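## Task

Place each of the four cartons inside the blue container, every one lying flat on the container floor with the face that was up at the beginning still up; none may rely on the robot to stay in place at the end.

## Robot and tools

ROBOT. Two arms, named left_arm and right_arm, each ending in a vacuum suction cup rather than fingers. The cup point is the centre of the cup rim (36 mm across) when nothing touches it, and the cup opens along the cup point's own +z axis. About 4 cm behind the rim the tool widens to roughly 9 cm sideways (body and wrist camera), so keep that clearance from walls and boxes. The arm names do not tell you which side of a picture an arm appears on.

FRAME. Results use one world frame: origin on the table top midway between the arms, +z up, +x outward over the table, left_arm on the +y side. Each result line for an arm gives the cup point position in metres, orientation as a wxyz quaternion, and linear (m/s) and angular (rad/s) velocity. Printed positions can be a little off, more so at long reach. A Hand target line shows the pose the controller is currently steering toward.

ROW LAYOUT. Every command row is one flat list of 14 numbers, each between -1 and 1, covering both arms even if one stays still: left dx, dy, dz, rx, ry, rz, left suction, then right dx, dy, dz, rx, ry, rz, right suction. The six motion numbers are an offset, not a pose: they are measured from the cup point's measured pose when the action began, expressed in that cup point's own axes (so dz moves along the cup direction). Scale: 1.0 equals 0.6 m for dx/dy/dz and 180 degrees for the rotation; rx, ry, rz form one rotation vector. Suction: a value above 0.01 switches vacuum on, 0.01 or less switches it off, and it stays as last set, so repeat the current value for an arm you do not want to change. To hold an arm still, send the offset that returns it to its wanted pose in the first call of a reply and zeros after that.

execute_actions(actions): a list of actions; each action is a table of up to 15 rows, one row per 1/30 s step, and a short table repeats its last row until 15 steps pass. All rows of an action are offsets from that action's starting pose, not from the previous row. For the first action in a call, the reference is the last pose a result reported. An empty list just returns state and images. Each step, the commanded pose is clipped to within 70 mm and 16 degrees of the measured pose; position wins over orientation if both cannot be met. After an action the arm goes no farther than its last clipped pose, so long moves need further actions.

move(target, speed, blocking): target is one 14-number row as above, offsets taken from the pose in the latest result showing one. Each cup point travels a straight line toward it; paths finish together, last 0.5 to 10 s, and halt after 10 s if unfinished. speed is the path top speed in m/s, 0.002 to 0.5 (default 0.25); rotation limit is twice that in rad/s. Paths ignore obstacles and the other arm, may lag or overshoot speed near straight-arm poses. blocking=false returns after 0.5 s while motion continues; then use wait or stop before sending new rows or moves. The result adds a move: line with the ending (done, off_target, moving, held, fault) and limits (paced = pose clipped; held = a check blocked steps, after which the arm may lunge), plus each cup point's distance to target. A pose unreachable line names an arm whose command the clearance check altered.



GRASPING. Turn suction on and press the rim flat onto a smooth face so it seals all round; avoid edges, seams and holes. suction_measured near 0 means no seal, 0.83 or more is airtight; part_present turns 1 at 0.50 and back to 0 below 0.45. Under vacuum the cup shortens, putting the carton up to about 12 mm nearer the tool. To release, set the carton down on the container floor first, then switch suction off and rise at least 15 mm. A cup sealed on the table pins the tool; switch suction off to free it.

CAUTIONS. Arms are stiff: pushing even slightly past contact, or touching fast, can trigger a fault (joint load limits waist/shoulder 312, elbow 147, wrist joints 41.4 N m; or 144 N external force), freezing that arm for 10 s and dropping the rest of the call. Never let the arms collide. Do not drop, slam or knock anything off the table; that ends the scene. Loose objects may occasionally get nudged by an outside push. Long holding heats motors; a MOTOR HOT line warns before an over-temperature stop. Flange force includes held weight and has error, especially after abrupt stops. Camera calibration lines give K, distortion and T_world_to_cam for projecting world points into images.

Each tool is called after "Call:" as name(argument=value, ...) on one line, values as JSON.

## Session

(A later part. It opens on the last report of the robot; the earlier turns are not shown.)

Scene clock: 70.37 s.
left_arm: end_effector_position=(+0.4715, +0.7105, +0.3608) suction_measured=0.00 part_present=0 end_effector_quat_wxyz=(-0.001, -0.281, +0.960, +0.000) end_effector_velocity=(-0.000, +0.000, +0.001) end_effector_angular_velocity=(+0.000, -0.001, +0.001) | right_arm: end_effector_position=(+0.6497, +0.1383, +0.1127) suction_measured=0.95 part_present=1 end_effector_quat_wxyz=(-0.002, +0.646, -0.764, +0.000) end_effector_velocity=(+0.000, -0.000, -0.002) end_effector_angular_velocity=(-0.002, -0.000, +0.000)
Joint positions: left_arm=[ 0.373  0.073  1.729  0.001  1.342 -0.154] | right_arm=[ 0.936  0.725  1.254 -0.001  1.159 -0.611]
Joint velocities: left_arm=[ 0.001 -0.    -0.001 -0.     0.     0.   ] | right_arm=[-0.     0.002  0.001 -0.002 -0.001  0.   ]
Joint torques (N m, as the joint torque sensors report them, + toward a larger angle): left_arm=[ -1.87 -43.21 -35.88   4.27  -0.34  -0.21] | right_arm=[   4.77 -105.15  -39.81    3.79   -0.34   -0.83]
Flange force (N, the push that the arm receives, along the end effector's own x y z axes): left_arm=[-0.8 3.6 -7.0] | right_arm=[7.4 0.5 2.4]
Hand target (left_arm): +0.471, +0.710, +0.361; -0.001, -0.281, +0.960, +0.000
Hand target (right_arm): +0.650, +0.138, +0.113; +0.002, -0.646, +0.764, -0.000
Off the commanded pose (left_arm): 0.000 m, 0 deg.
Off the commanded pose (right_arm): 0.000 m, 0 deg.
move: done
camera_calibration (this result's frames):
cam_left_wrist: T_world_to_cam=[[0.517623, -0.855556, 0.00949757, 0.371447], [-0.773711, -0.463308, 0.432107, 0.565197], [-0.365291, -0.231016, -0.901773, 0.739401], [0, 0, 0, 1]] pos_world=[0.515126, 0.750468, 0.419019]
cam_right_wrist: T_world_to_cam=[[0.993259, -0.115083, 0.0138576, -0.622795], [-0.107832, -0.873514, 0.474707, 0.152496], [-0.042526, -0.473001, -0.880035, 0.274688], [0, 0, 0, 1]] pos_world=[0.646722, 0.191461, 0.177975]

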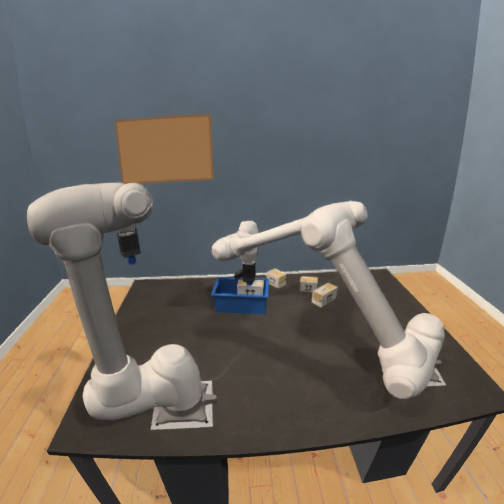

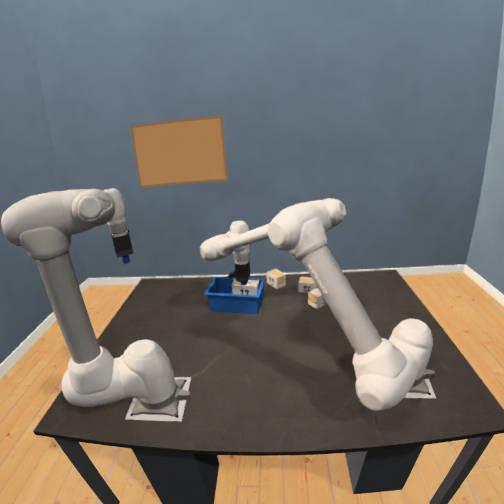

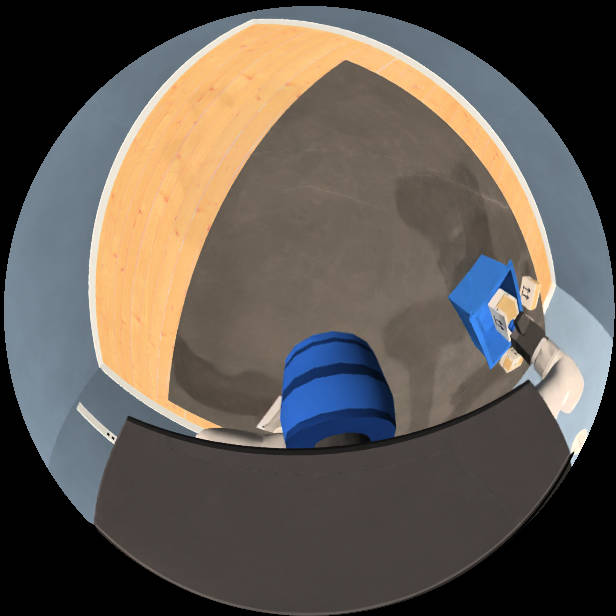

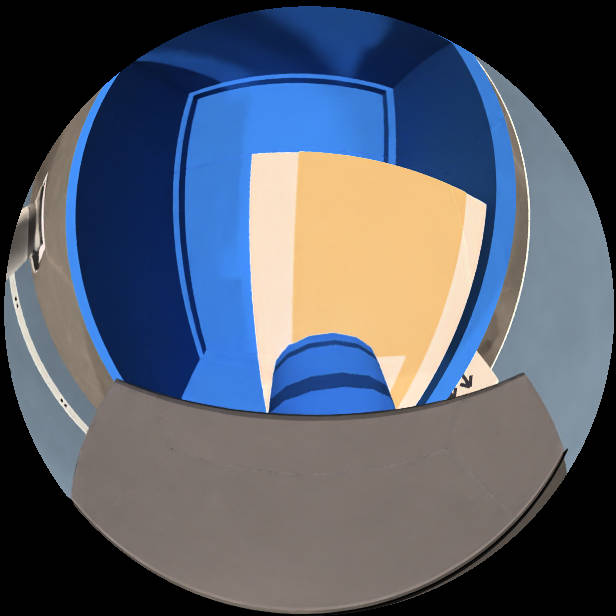

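Call:
move(target=[0,0,0,0,0,0,0,0.021,0.006,0.044,0,0,0,1], speed=0.03)

Call:
move(target=[0,0,0,0,0,0,0,0,0,0.005,0,0,0,1], speed=0.01)

Scene clock: 86.53 s.
left_arm: end_effector_position=(+0.4715, +0.7105, +0.3608) suction_measured=0.00 part_present=0 end_effector_quat_wxyz=(-0.001, -0.281, +0.960, +0.000) end_effector_velocity=(-0.000, +0.000, +0.000) end_effector_angular_velocity=(+0.000, +0.001, +0.000) | right_arm: end_effector_position=(+0.6442, +0.1267, +0.0866) suction_measured=0.95 part_present=1 end_effector_quat_wxyz=(-0.002, +0.646, -0.764, +0.000) end_effector_velocity=(-0.000, -0.002, -0.000) end_effector_angular_velocity=(-0.000, -0.000, -0.001)
Joint positions: left_arm=[ 0.373  0.073  1.729  0.001  1.342 -0.154] | right_arm=[ 0.932  0.725  1.306 -0.001  1.106 -0.616]
Joint velocities: left_arm=[-0.     0.    -0.     0.001  0.001 -0.001] | right_arm=[-0.001 -0.002  0.004 -0.    -0.002 -0.   ]
Joint torques (N m, as the joint torque sensors report them, + toward a larger angle): left_arm=[ -2.02 -43.74 -36.89   4.61  -0.41  -0.26] | right_arm=[ -1.05 -67.25 -15.34   3.06   0.58  -0.93]
Flange force (N, the push that the arm receives, along the end effector's own x y z axes): left_arm=[0.2 4.0 -5.5] | right_arm=[-2.1 0.9 -40.4]
Hand target (left_arm): +0.471, +0.710, +0.361; -0.001, -0.281, +0.960, +0.000
Hand target (right_arm): +0.644, +0.127, +0.086; +0.002, -0.646, +0.764, -0.000
Off the commanded pose (left_arm): 0.000 m, 0 deg.
Off the commanded pose (right_arm): 0.000 m, 0 deg.
move: done
camera_calibration (this result's frames):
cam_left_wrist: T_world_to_cam=[[0.517622, -0.855557, 0.00949764, 0.371448], [-0.773712, -0.463308, 0.432107, 0.565196], [-0.365291, -0.231016, -0.901773, 0.739401], [0, 0, 0, 1]] pos_world=[0.515126, 0.750468, 0.419019]
cam_right_wrist: T_world_to_cam=[[0.993262, -0.11504, 0.0140351, -0.618329], [-0.107892, -0.873661, 0.474422, 0.154231], [-0.0423155, -0.472739, -0.880186, 0.245792], [0, 0, 0, 1]] pos_world=[0.641203, 0.179809, 0.15185]

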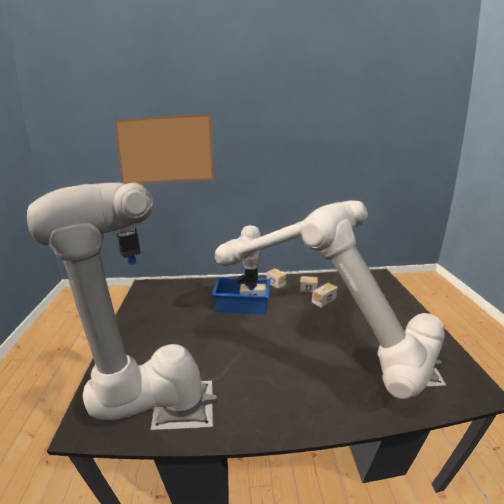

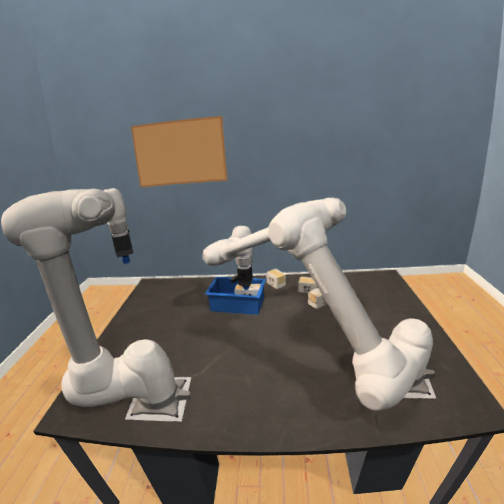

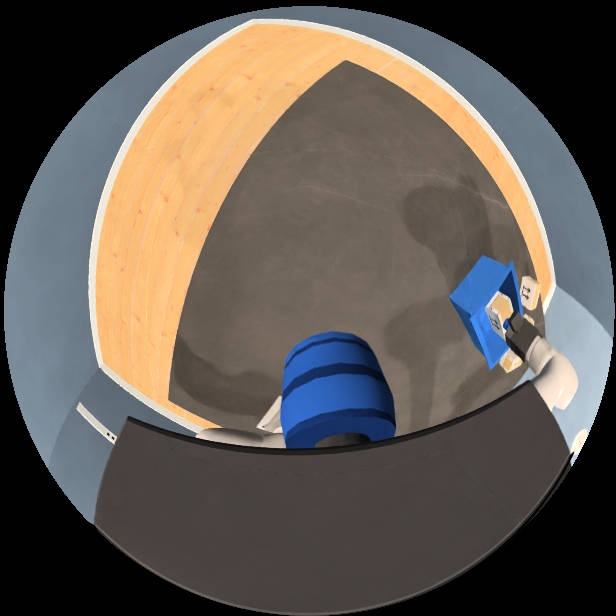

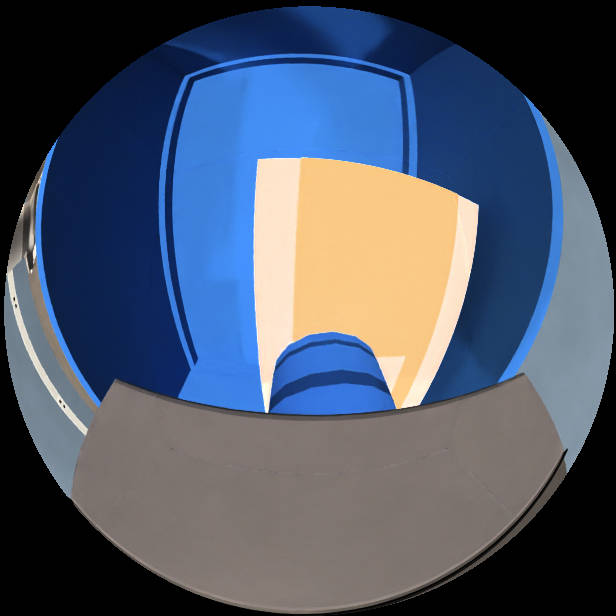

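Scene clock: 97.23 s.
left_arm: end_effector_position=(+0.4715, +0.7105, +0.3608) suction_measured=0.00 part_present=0 end_effector_quat_wxyz=(-0.001, -0.281, +0.960, +0.000) end_effector_velocity=(+0.000, -0.001, -0.001) end_effector_angular_velocity=(-0.003, +0.001, +0.001) | right_arm: end_effector_position=(+0.6449, +0.1274, +0.0872) suction_measured=0.95 part_present=1 end_effector_quat_wxyz=(-0.004, +0.646, -0.764, +0.000) end_effector_velocity=(-0.000, +0.001, +0.000) end_effector_angular_velocity=(+0.001, -0.000, +0.001)
Joint positions: left_arm=[ 0.373  0.073  1.729  0.001  1.342 -0.154] | right_arm=[ 0.932  0.724  1.306 -0.001  1.103 -0.616]
Joint velocities: left_arm=[-0.     0.001  0.    -0.002  0.001 -0.   ] | right_arm=[ 0.001  0.    -0.002  0.     0.     0.   ]
Joint torques (N m, as the joint torque sensors report them, + toward a larger angle): left_arm=[ -1.6  -43.1  -36.73   4.38  -0.5   -0.22] | right_arm=[  3.92 -82.66 -30.07   4.23  -1.96  -0.87]
Flange force (N, the push that the arm receives, along the end effector's own x y z axes): left_arm=[0.8 3.3 -5.9] | right_arm=[12.1 4.9 -23.0]
Hand target (left_arm): +0.471, +0.710, +0.361; -0.001, -0.281, +0.960, +0.000
Hand target (right_arm): +0.645, +0.127, +0.087; +0.004, -0.646, +0.764, -0.000
Off the commanded pose (left_arm): 0.000 m, 0 deg.
Off the commanded pose (right_arm): 0.004 m, 0 deg.
FORCE FAULT: contact force on the right arm reached its limit, and that arm stopped for 10 seconds. The contact can be on any part of that arm, not only on its tool. That time counts as 19 of the actions that you can send in this scene. That arm's remaining commands of this call were not run. That arm holds still and accepts commands again. Move the arm away from the contact; if what it grips holds it there, let go first. Pushing or pulling that hard again can fault the arm again.
move: fault (right_arm)
camera_calibration (this result's frames):
cam_left_wrist: T_world_to_cam=[[0.517622, -0.855557, 0.00949775, 0.371448], [-0.773712, -0.463308, 0.432107, 0.565196], [-0.365291, -0.231016, -0.901773, 0.739401], [0, 0, 0, 1]] pos_world=[0.515126, 0.750468, 0.419019]
cam_right_wrist: T_world_to_cam=[[0.99322, -0.115079, 0.0164651, -0.619153], [-0.109199, -0.874978, 0.471687, 0.155881], [-0.0398748, -0.470287, -0.881612, 0.244973], [0, 0, 0, 1]] pos_world=[0.641745, 0.180348, 0.152638]

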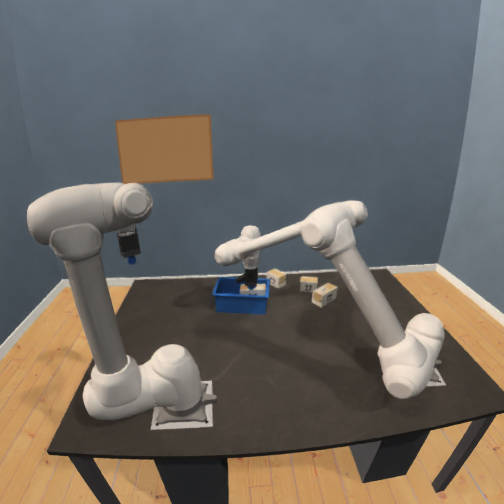

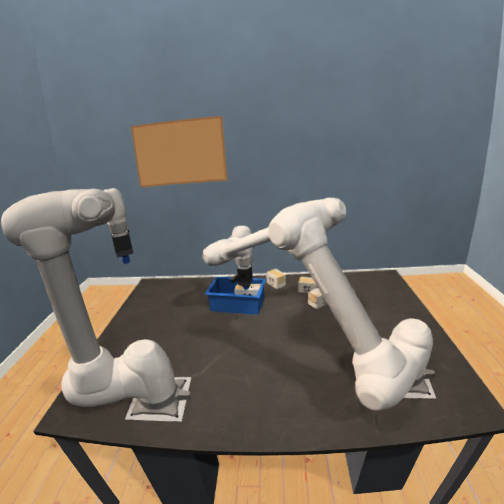

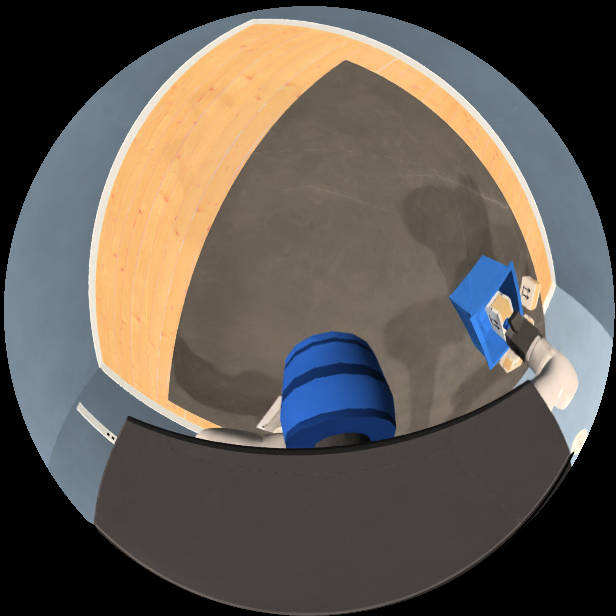

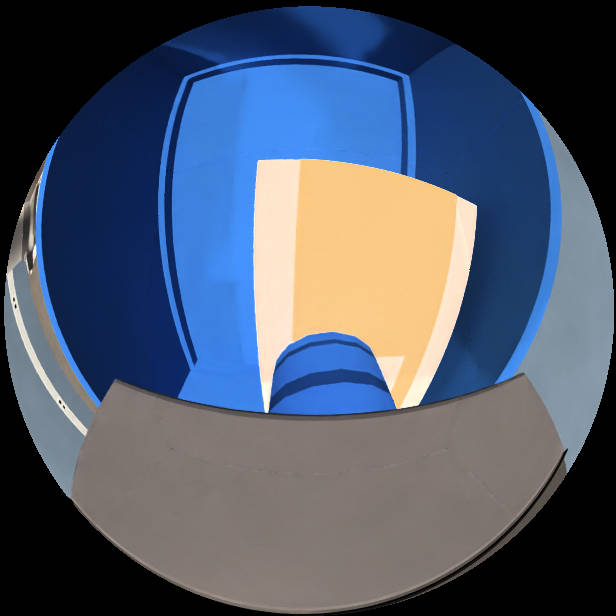

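Call:
move(target=[0,0,0,0,0,0,0,-0.014,0,-0.016,0,0,0,1], speed=0.02)

Call:
move(target=[0,0,0,0,0,0,0,0,0,0.013,0,0,0,1], speed=0.015)

Scene clock: 101.07 s.
left_arm: end_effector_position=(+0.4715, +0.7105, +0.3608) suction_measured=0.00 part_present=0 end_effector_quat_wxyz=(-0.001, -0.281, +0.960, +0.000) end_effector_velocity=(+0.000, -0.001, -0.000) end_effector_angular_velocity=(-0.001, +0.001, -0.000) | right_arm: end_effector_position=(+0.6462, +0.1356, +0.0968) suction_measured=0.95 part_present=1 end_effector_quat_wxyz=(-0.004, +0.646, -0.764, +0.000) end_effector_velocity=(-0.001, +0.002, +0.001) end_effector_angular_velocity=(+0.001, -0.001, +0.001)
Joint positions: left_arm=[ 0.373  0.073  1.729  0.001  1.342 -0.154] | right_arm=[ 0.937  0.728  1.28  -0.001  1.125 -0.611]
Joint velocities: left_arm=[-0.001  0.    -0.    -0.001  0.001 -0.001] | right_arm=[ 0.002 -0.001 -0.002 -0.     0.001  0.001]
Joint torques (N m, as the joint torque sensors report them, + toward a larger angle): left_arm=[ -1.89 -43.08 -36.94   4.28  -0.33  -0.27] | right_arm=[   4.04 -106.42  -39.78    3.59   -0.16   -0.65]
Flange force (N, the push that the arm receives, along the end effector's own x y z axes): left_arm=[1.2 3.5 -5.4] | right_arm=[7.1 0.7 2.9]
Hand target (left_arm): +0.471, +0.710, +0.361; -0.001, -0.281, +0.960, +0.000
Hand target (right_arm): +0.646, +0.136, +0.097; +0.004, -0.646, +0.764, -0.000
Off the commanded pose (left_arm): 0.000 m, 0 deg.
Off the commanded pose (right_arm): 0.000 m, 0 deg.
move: done
camera_calibration (this result's frames):
cam_left_wrist: T_world_to_cam=[[0.517623, -0.855556, 0.0094976, 0.371447], [-0.773711, -0.463308, 0.432107, 0.565197], [-0.365291, -0.231017, -0.901773, 0.739401], [0, 0, 0, 1]] pos_world=[0.515126, 0.750468, 0.419019]
cam_right_wrist: T_world_to_cam=[[0.993216, -0.115113, 0.0164393, -0.619661], [-0.109217, -0.874985, 0.47167, 0.158669], [-0.039911, -0.470266, -0.881622, 0.257366], [0, 0, 0, 1]] pos_world=[0.643059, 0.188533, 0.162247]

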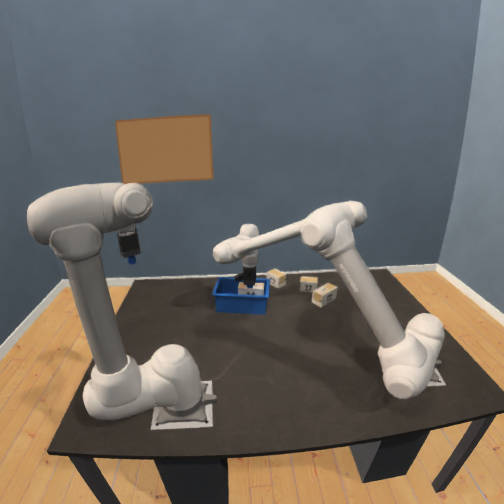

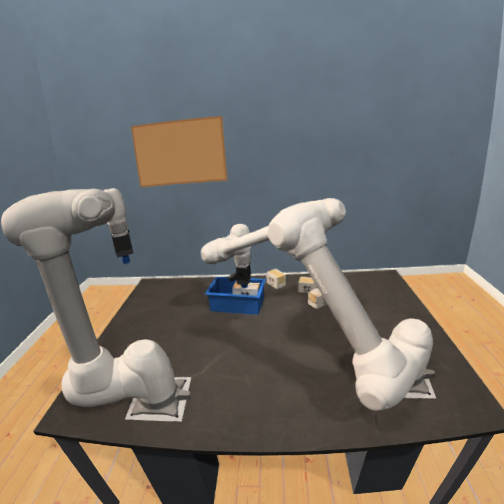

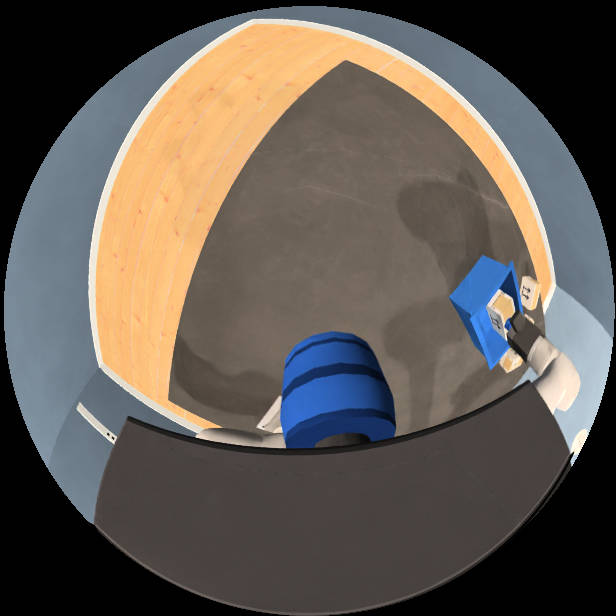

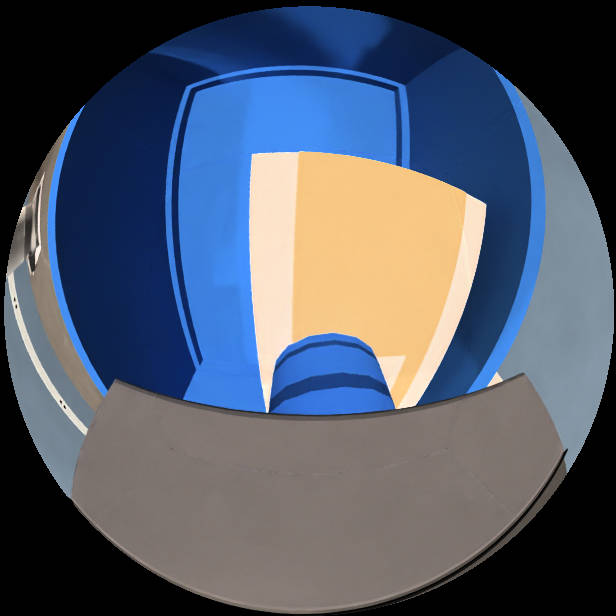

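Scene clock: 101.80 s.
left_arm: end_effector_position=(+0.4715, +0.7105, +0.3608) suction_measured=0.00 part_present=0 end_effector_quat_wxyz=(-0.001, -0.281, +0.960, +0.000) end_effector_velocity=(+0.000, +0.000, -0.000) end_effector_angular_velocity=(-0.000, +0.000, -0.001) | right_arm: end_effector_position=(+0.6462, +0.1356, +0.0891) suction_measured=0.95 part_present=1 end_effector_quat_wxyz=(-0.004, +0.646, -0.764, +0.000) end_effector_velocity=(-0.000, +0.001, -0.000) end_effector_angular_velocity=(-0.000, -0.001, +0.001)
Joint positions: left_arm=[ 0.373  0.073  1.729  0.001  1.342 -0.154] | right_arm=[ 0.937  0.733  1.285 -0.001  1.115 -0.611]
Joint velocities: left_arm=[-0.  0. -0.  0.  0.  0.] | right_arm=[ 0.001  0.001 -0.    -0.001 -0.001 -0.   ]
Joint torques (N m, as the joint torque sensors report them, + toward a larger angle): left_arm=[ -0.65 -43.14 -36.58   4.35  -0.28  -0.12] | right_arm=[   2.42 -103.89  -39.32    3.79    0.03   -0.83]
Flange force (N, the push that the arm receives, along the end effector's own x y z axes): left_arm=[0.6 1.3 -5.7] | right_arm=[8.7 4.0 1.2]
Hand target (left_arm): +0.471, +0.710, +0.361; -0.001, -0.281, +0.960, +0.000
Hand target (right_arm): +0.646, +0.136, +0.089; +0.004, -0.646, +0.764, -0.000
Off the commanded pose (left_arm): 0.000 m, 0 deg.
Off the commanded pose (right_arm): 0.000 m, 0 deg.
move: done
camera_calibration (this result's frames):
cam_left_wrist: T_world_to_cam=[[0.517622, -0.855557, 0.00949757, 0.371448], [-0.773712, -0.463308, 0.432106, 0.565196], [-0.365291, -0.231016, -0.901773, 0.739401], [0, 0, 0, 1]] pos_world=[0.515126, 0.750468, 0.419019]
cam_right_wrist: T_world_to_cam=[[0.993218, -0.115102, 0.0164389, -0.619571], [-0.109207, -0.87499, 0.471663, 0.162374], [-0.0399055, -0.470259, -0.881626, 0.250558], [0, 0, 0, 1]] pos_world=[0.6431, 0.188589, 0.154497]

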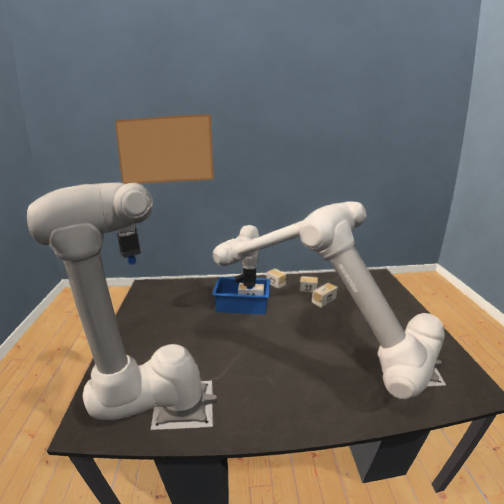

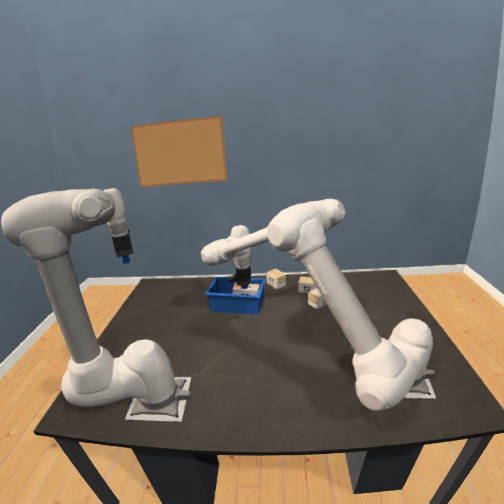

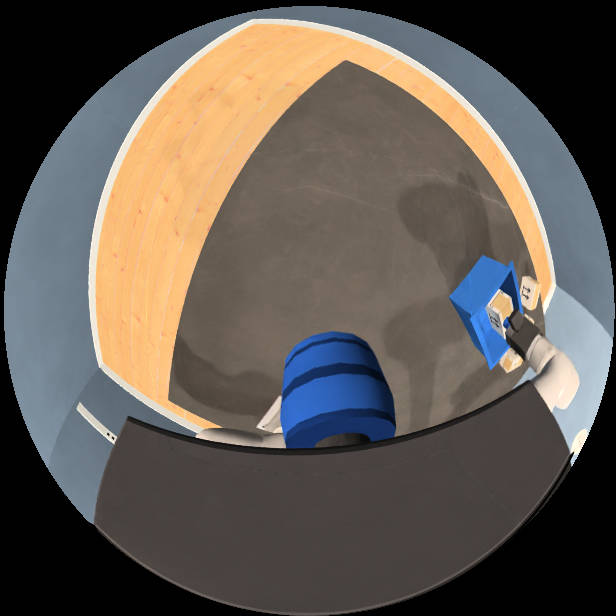

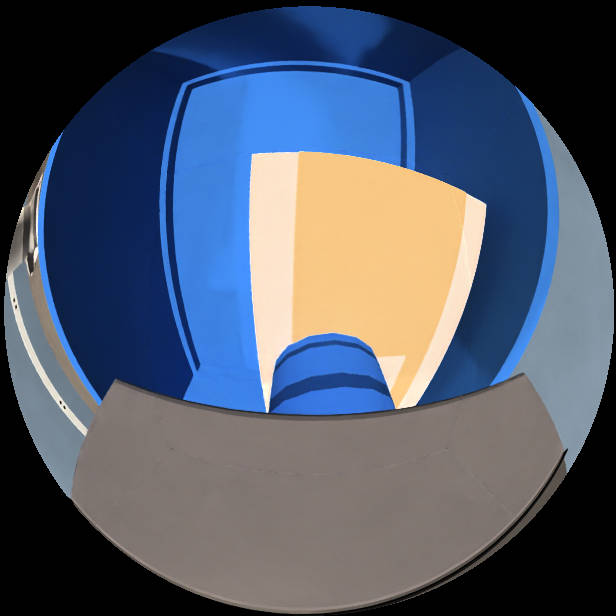

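Call:
move(target=[0,0,0,0,0,0,0,0,0,0.005,0,0,0,1], speed=0.01)

Scene clock: 106.27 s.
left_arm: end_effector_position=(+0.4715, +0.7105, +0.3608) suction_measured=0.00 part_present=0 end_effector_quat_wxyz=(-0.001, -0.281, +0.960, +0.000) end_effector_velocity=(+0.000, +0.001, +0.000) end_effector_angular_velocity=(+0.003, -0.000, -0.001) | right_arm: end_effector_position=(+0.6463, +0.1357, +0.0861) suction_measured=0.95 part_present=1 end_effector_quat_wxyz=(-0.004, +0.646, -0.764, +0.000) end_effector_velocity=(-0.000, +0.000, -0.001) end_effector_angular_velocity=(-0.001, +0.001, -0.000)
Joint positions: left_arm=[ 0.373  0.073  1.729  0.001  1.342 -0.154] | right_arm=[ 0.937  0.736  1.287 -0.001  1.11  -0.611]
Joint velocities: left_arm=[ 0.    -0.    -0.001  0.002 -0.     0.001] | right_arm=[-0.     0.001 -0.     0.     0.001 -0.   ]
Joint torques (N m, as the joint torque sensors report them, + toward a larger angle): left_arm=[ -1.96 -42.2  -36.67   4.43  -0.43  -0.15] | right_arm=[   3.21 -106.61  -39.74    3.77    0.16   -0.93]
Flange force (N, the push that the arm receives, along the end effector's own x y z axes): left_arm=[1.9 3.6 -6.3] | right_arm=[7.2 1.5 3.7]
Hand target (left_arm): +0.471, +0.710, +0.361; -0.001, -0.281, +0.960, +0.000
Hand target (right_arm): +0.646, +0.136, +0.086; +0.004, -0.646, +0.764, -0.000
Off the commanded pose (left_arm): 0.000 m, 0 deg.
Off the commanded pose (right_arm): 0.000 m, 0 deg.
move: done
camera_calibration (this result's frames):
cam_left_wrist: T_world_to_cam=[[0.517622, -0.855557, 0.00949767, 0.371448], [-0.773712, -0.463308, 0.432107, 0.565196], [-0.365291, -0.231016, -0.901773, 0.739401], [0, 0, 0, 1]] pos_world=[0.515126, 0.750468, 0.419019]
cam_right_wrist: T_world_to_cam=[[0.993219, -0.115089, 0.0164387, -0.619541], [-0.109196, -0.874993, 0.471659, 0.163793], [-0.0398991, -0.470256, -0.881628, 0.247936], [0, 0, 0, 1]] pos_world=[0.643118, 0.188609, 0.151518]

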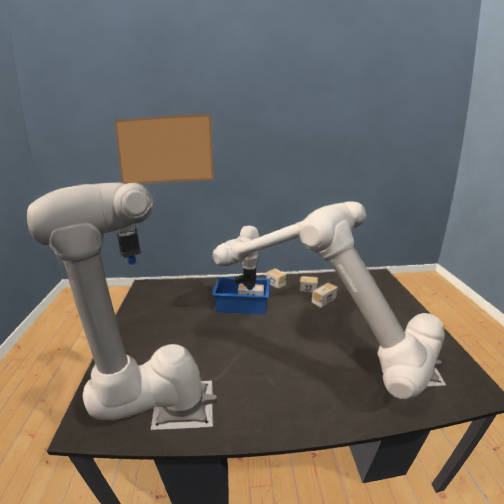

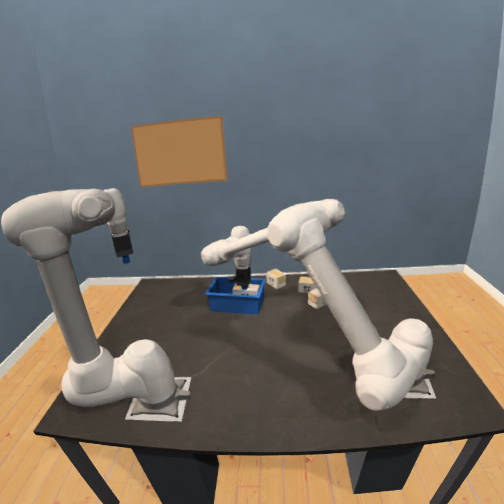

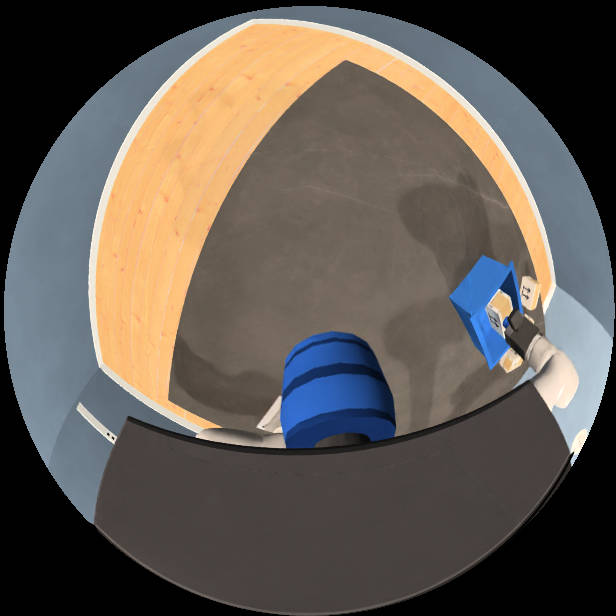

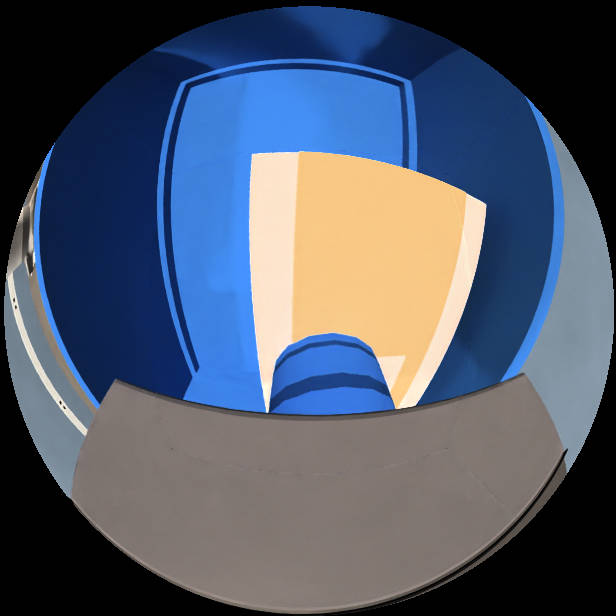

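Call:
move(target=[0,0,0,0,0,0,0,0,0,0.003,0,0,0,1], speed=0.01)

Scene clock: 110.87 s.
left_arm: end_effector_position=(+0.4715, +0.7105, +0.3608) suction_measured=0.00 part_present=0 end_effector_quat_wxyz=(-0.001, -0.281, +0.960, +0.000) end_effector_velocity=(-0.000, +0.000, -0.001) end_effector_angular_velocity=(-0.001, +0.000, +0.000) | right_arm: end_effector_position=(+0.6463, +0.1357, +0.0843) suction_measured=0.95 part_present=1 end_effector_quat_wxyz=(-0.004, +0.646, -0.764, +0.000) end_effector_velocity=(+0.001, -0.001, -0.002) end_effector_angular_velocity=(-0.001, +0.001, -0.002)
Joint positions: left_arm=[ 0.373  0.073  1.729  0.001  1.342 -0.154] | right_arm=[ 0.937  0.737  1.288 -0.001  1.108 -0.611]
Joint velocities: left_arm=[ 0.001  0.     0.    -0.001 -0.     0.001] | right_arm=[-0.002  0.002 -0.    -0.    -0.001  0.   ]
Joint torques (N m, as the joint torque sensors report them, + toward a larger angle): left_arm=[ -1.52 -43.6  -36.46   4.33  -0.3   -0.14] | right_arm=[   3.39 -105.22  -39.23    3.74   -0.03   -0.66]
Flange force (N, the push that the arm receives, along the end effector's own x y z axes): left_arm=[-0.2 3.0 -5.8] | right_arm=[8.0 0.9 2.5]
Hand target (left_arm): +0.471, +0.710, +0.361; -0.001, -0.281, +0.960, +0.000
Hand target (right_arm): +0.646, +0.136, +0.084; +0.004, -0.646, +0.764, -0.000
Off the commanded pose (left_arm): 0.000 m, 0 deg.
Off the commanded pose (right_arm): 0.000 m, 0 deg.
move: done
camera_calibration (this result's frames):
cam_left_wrist: T_world_to_cam=[[0.517622, -0.855557, 0.0094977, 0.371448], [-0.773712, -0.463308, 0.432107, 0.565196], [-0.365291, -0.231016, -0.901773, 0.739401], [0, 0, 0, 1]] pos_world=[0.515126, 0.750468, 0.419019]
cam_right_wrist: T_world_to_cam=[[0.993218, -0.115096, 0.0164387, -0.61952], [-0.109202, -0.874994, 0.471658, 0.164652], [-0.039902, -0.470254, -0.881628, 0.246368], [0, 0, 0, 1]] pos_world=[0.64313, 0.188621, 0.14973]

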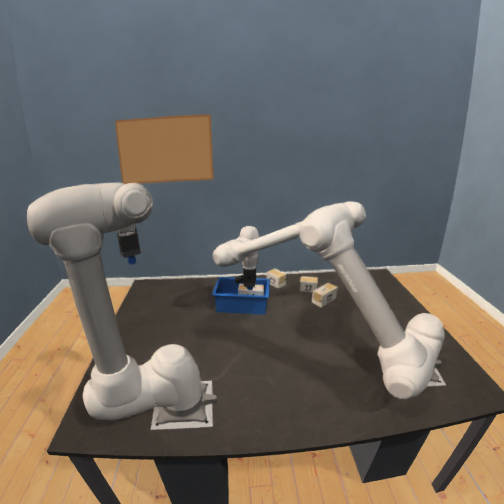

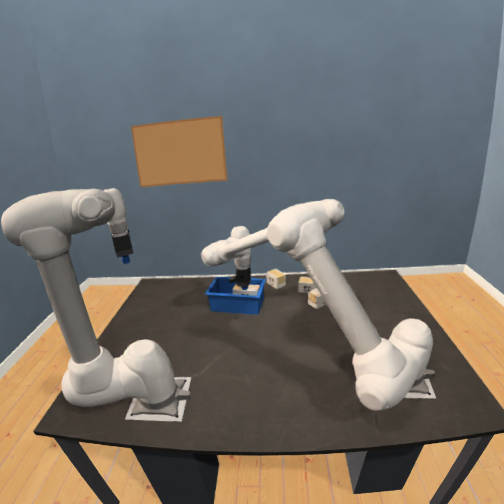

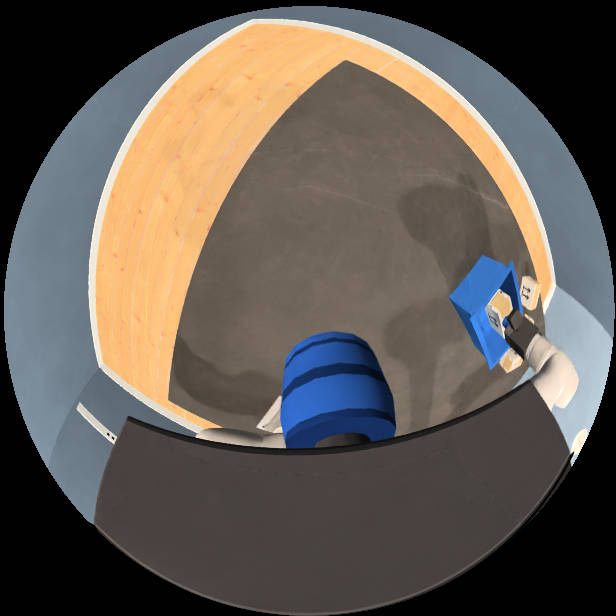

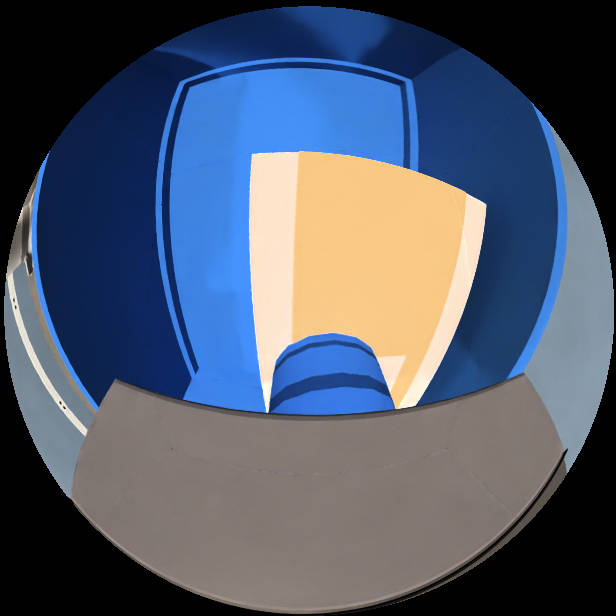

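Call:
move(target=[0,0,0,0,0,0,0,0,0,0.004,0,0,0,1], speed=0.01)

Scene clock: 114.13 s.
left_arm: end_effector_position=(+0.4715, +0.7105, +0.3608) suction_measured=0.00 part_present=0 end_effector_quat_wxyz=(-0.001, -0.281, +0.960, +0.000) end_effector_velocity=(+0.000, -0.000, -0.000) end_effector_angular_velocity=(-0.000, -0.000, -0.000) | right_arm: end_effector_position=(+0.6463, +0.1357, +0.0821) suction_measured=0.95 part_present=1 end_effector_quat_wxyz=(-0.004, +0.646, -0.764, +0.000) end_effector_velocity=(+0.000, +0.000, -0.001) end_effector_angular_velocity=(+0.000, +0.000, -0.001)
Joint positions: left_arm=[ 0.373  0.073  1.729  0.001  1.342 -0.154] | right_arm=[ 0.937  0.738  1.29  -0.001  1.105 -0.611]
Joint velocities: left_arm=[-0.    -0.     0.    -0.    -0.001 -0.   ] | right_arm=[-0.     0.001 -0.     0.    -0.001  0.   ]
Joint torques (N m, as the joint torque sensors report them, + toward a larger angle): left_arm=[ -0.91 -43.42 -37.02   4.37  -0.4   -0.21] | right_arm=[  2.66 -59.88 -19.3    3.85  -3.14  -0.9 ]
Flange force (N, the push that the arm receives, along the end effector's own x y z axes): left_arm=[0.7 1.6 -5.2] | right_arm=[14.9 7.6 -48.5]
Hand target (left_arm): +0.471, +0.710, +0.361; -0.001, -0.281, +0.960, +0.000
Hand target (right_arm): +0.646, +0.136, +0.082; +0.004, -0.646, +0.764, -0.000
Off the commanded pose (left_arm): 0.000 m, 0 deg.
Off the commanded pose (right_arm): 0.000 m, 0 deg.
move: done
camera_calibration (this result's frames):
cam_left_wrist: T_world_to_cam=[[0.517622, -0.855557, 0.00949766, 0.371448], [-0.773711, -0.463308, 0.432107, 0.565196], [-0.365291, -0.231016, -0.901773, 0.739401], [0, 0, 0, 1]] pos_world=[0.515126, 0.750468, 0.419019]
cam_right_wrist: T_world_to_cam=[[0.993217, -0.115087, 0.0166024, -0.619541], [-0.10928, -0.875086, 0.471469, 0.165793], [-0.0397313, -0.470085, -0.881726, 0.244375], [0, 0, 0, 1]] pos_world=[0.643166, 0.188659, 0.147592]

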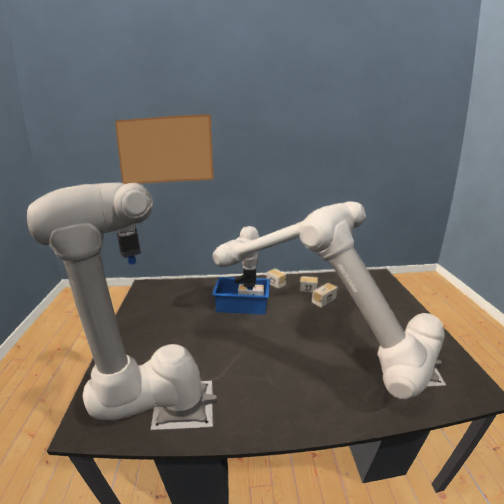

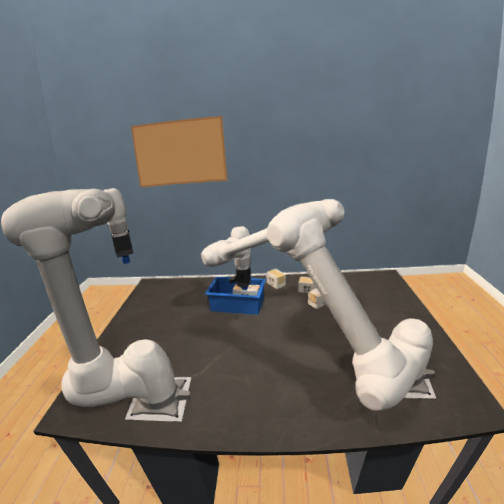

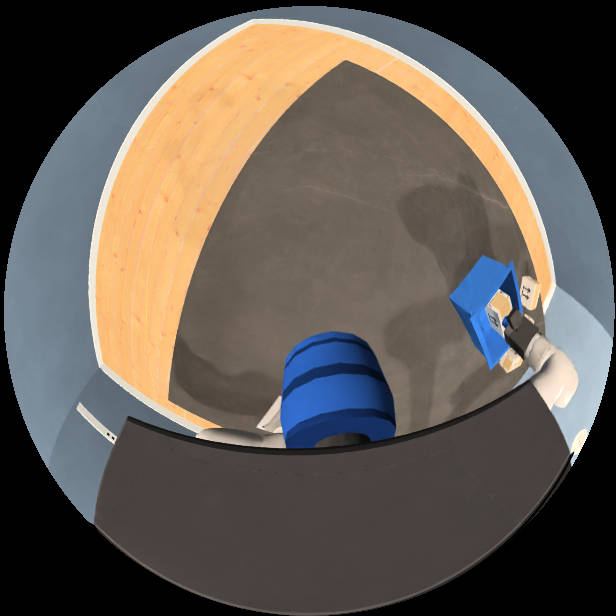

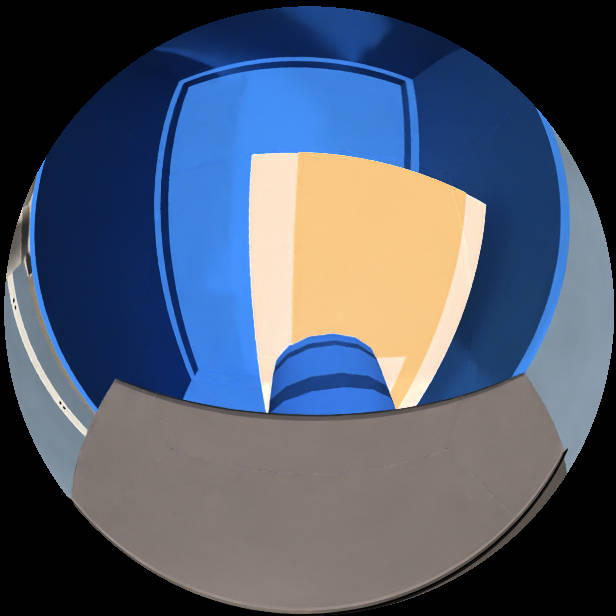

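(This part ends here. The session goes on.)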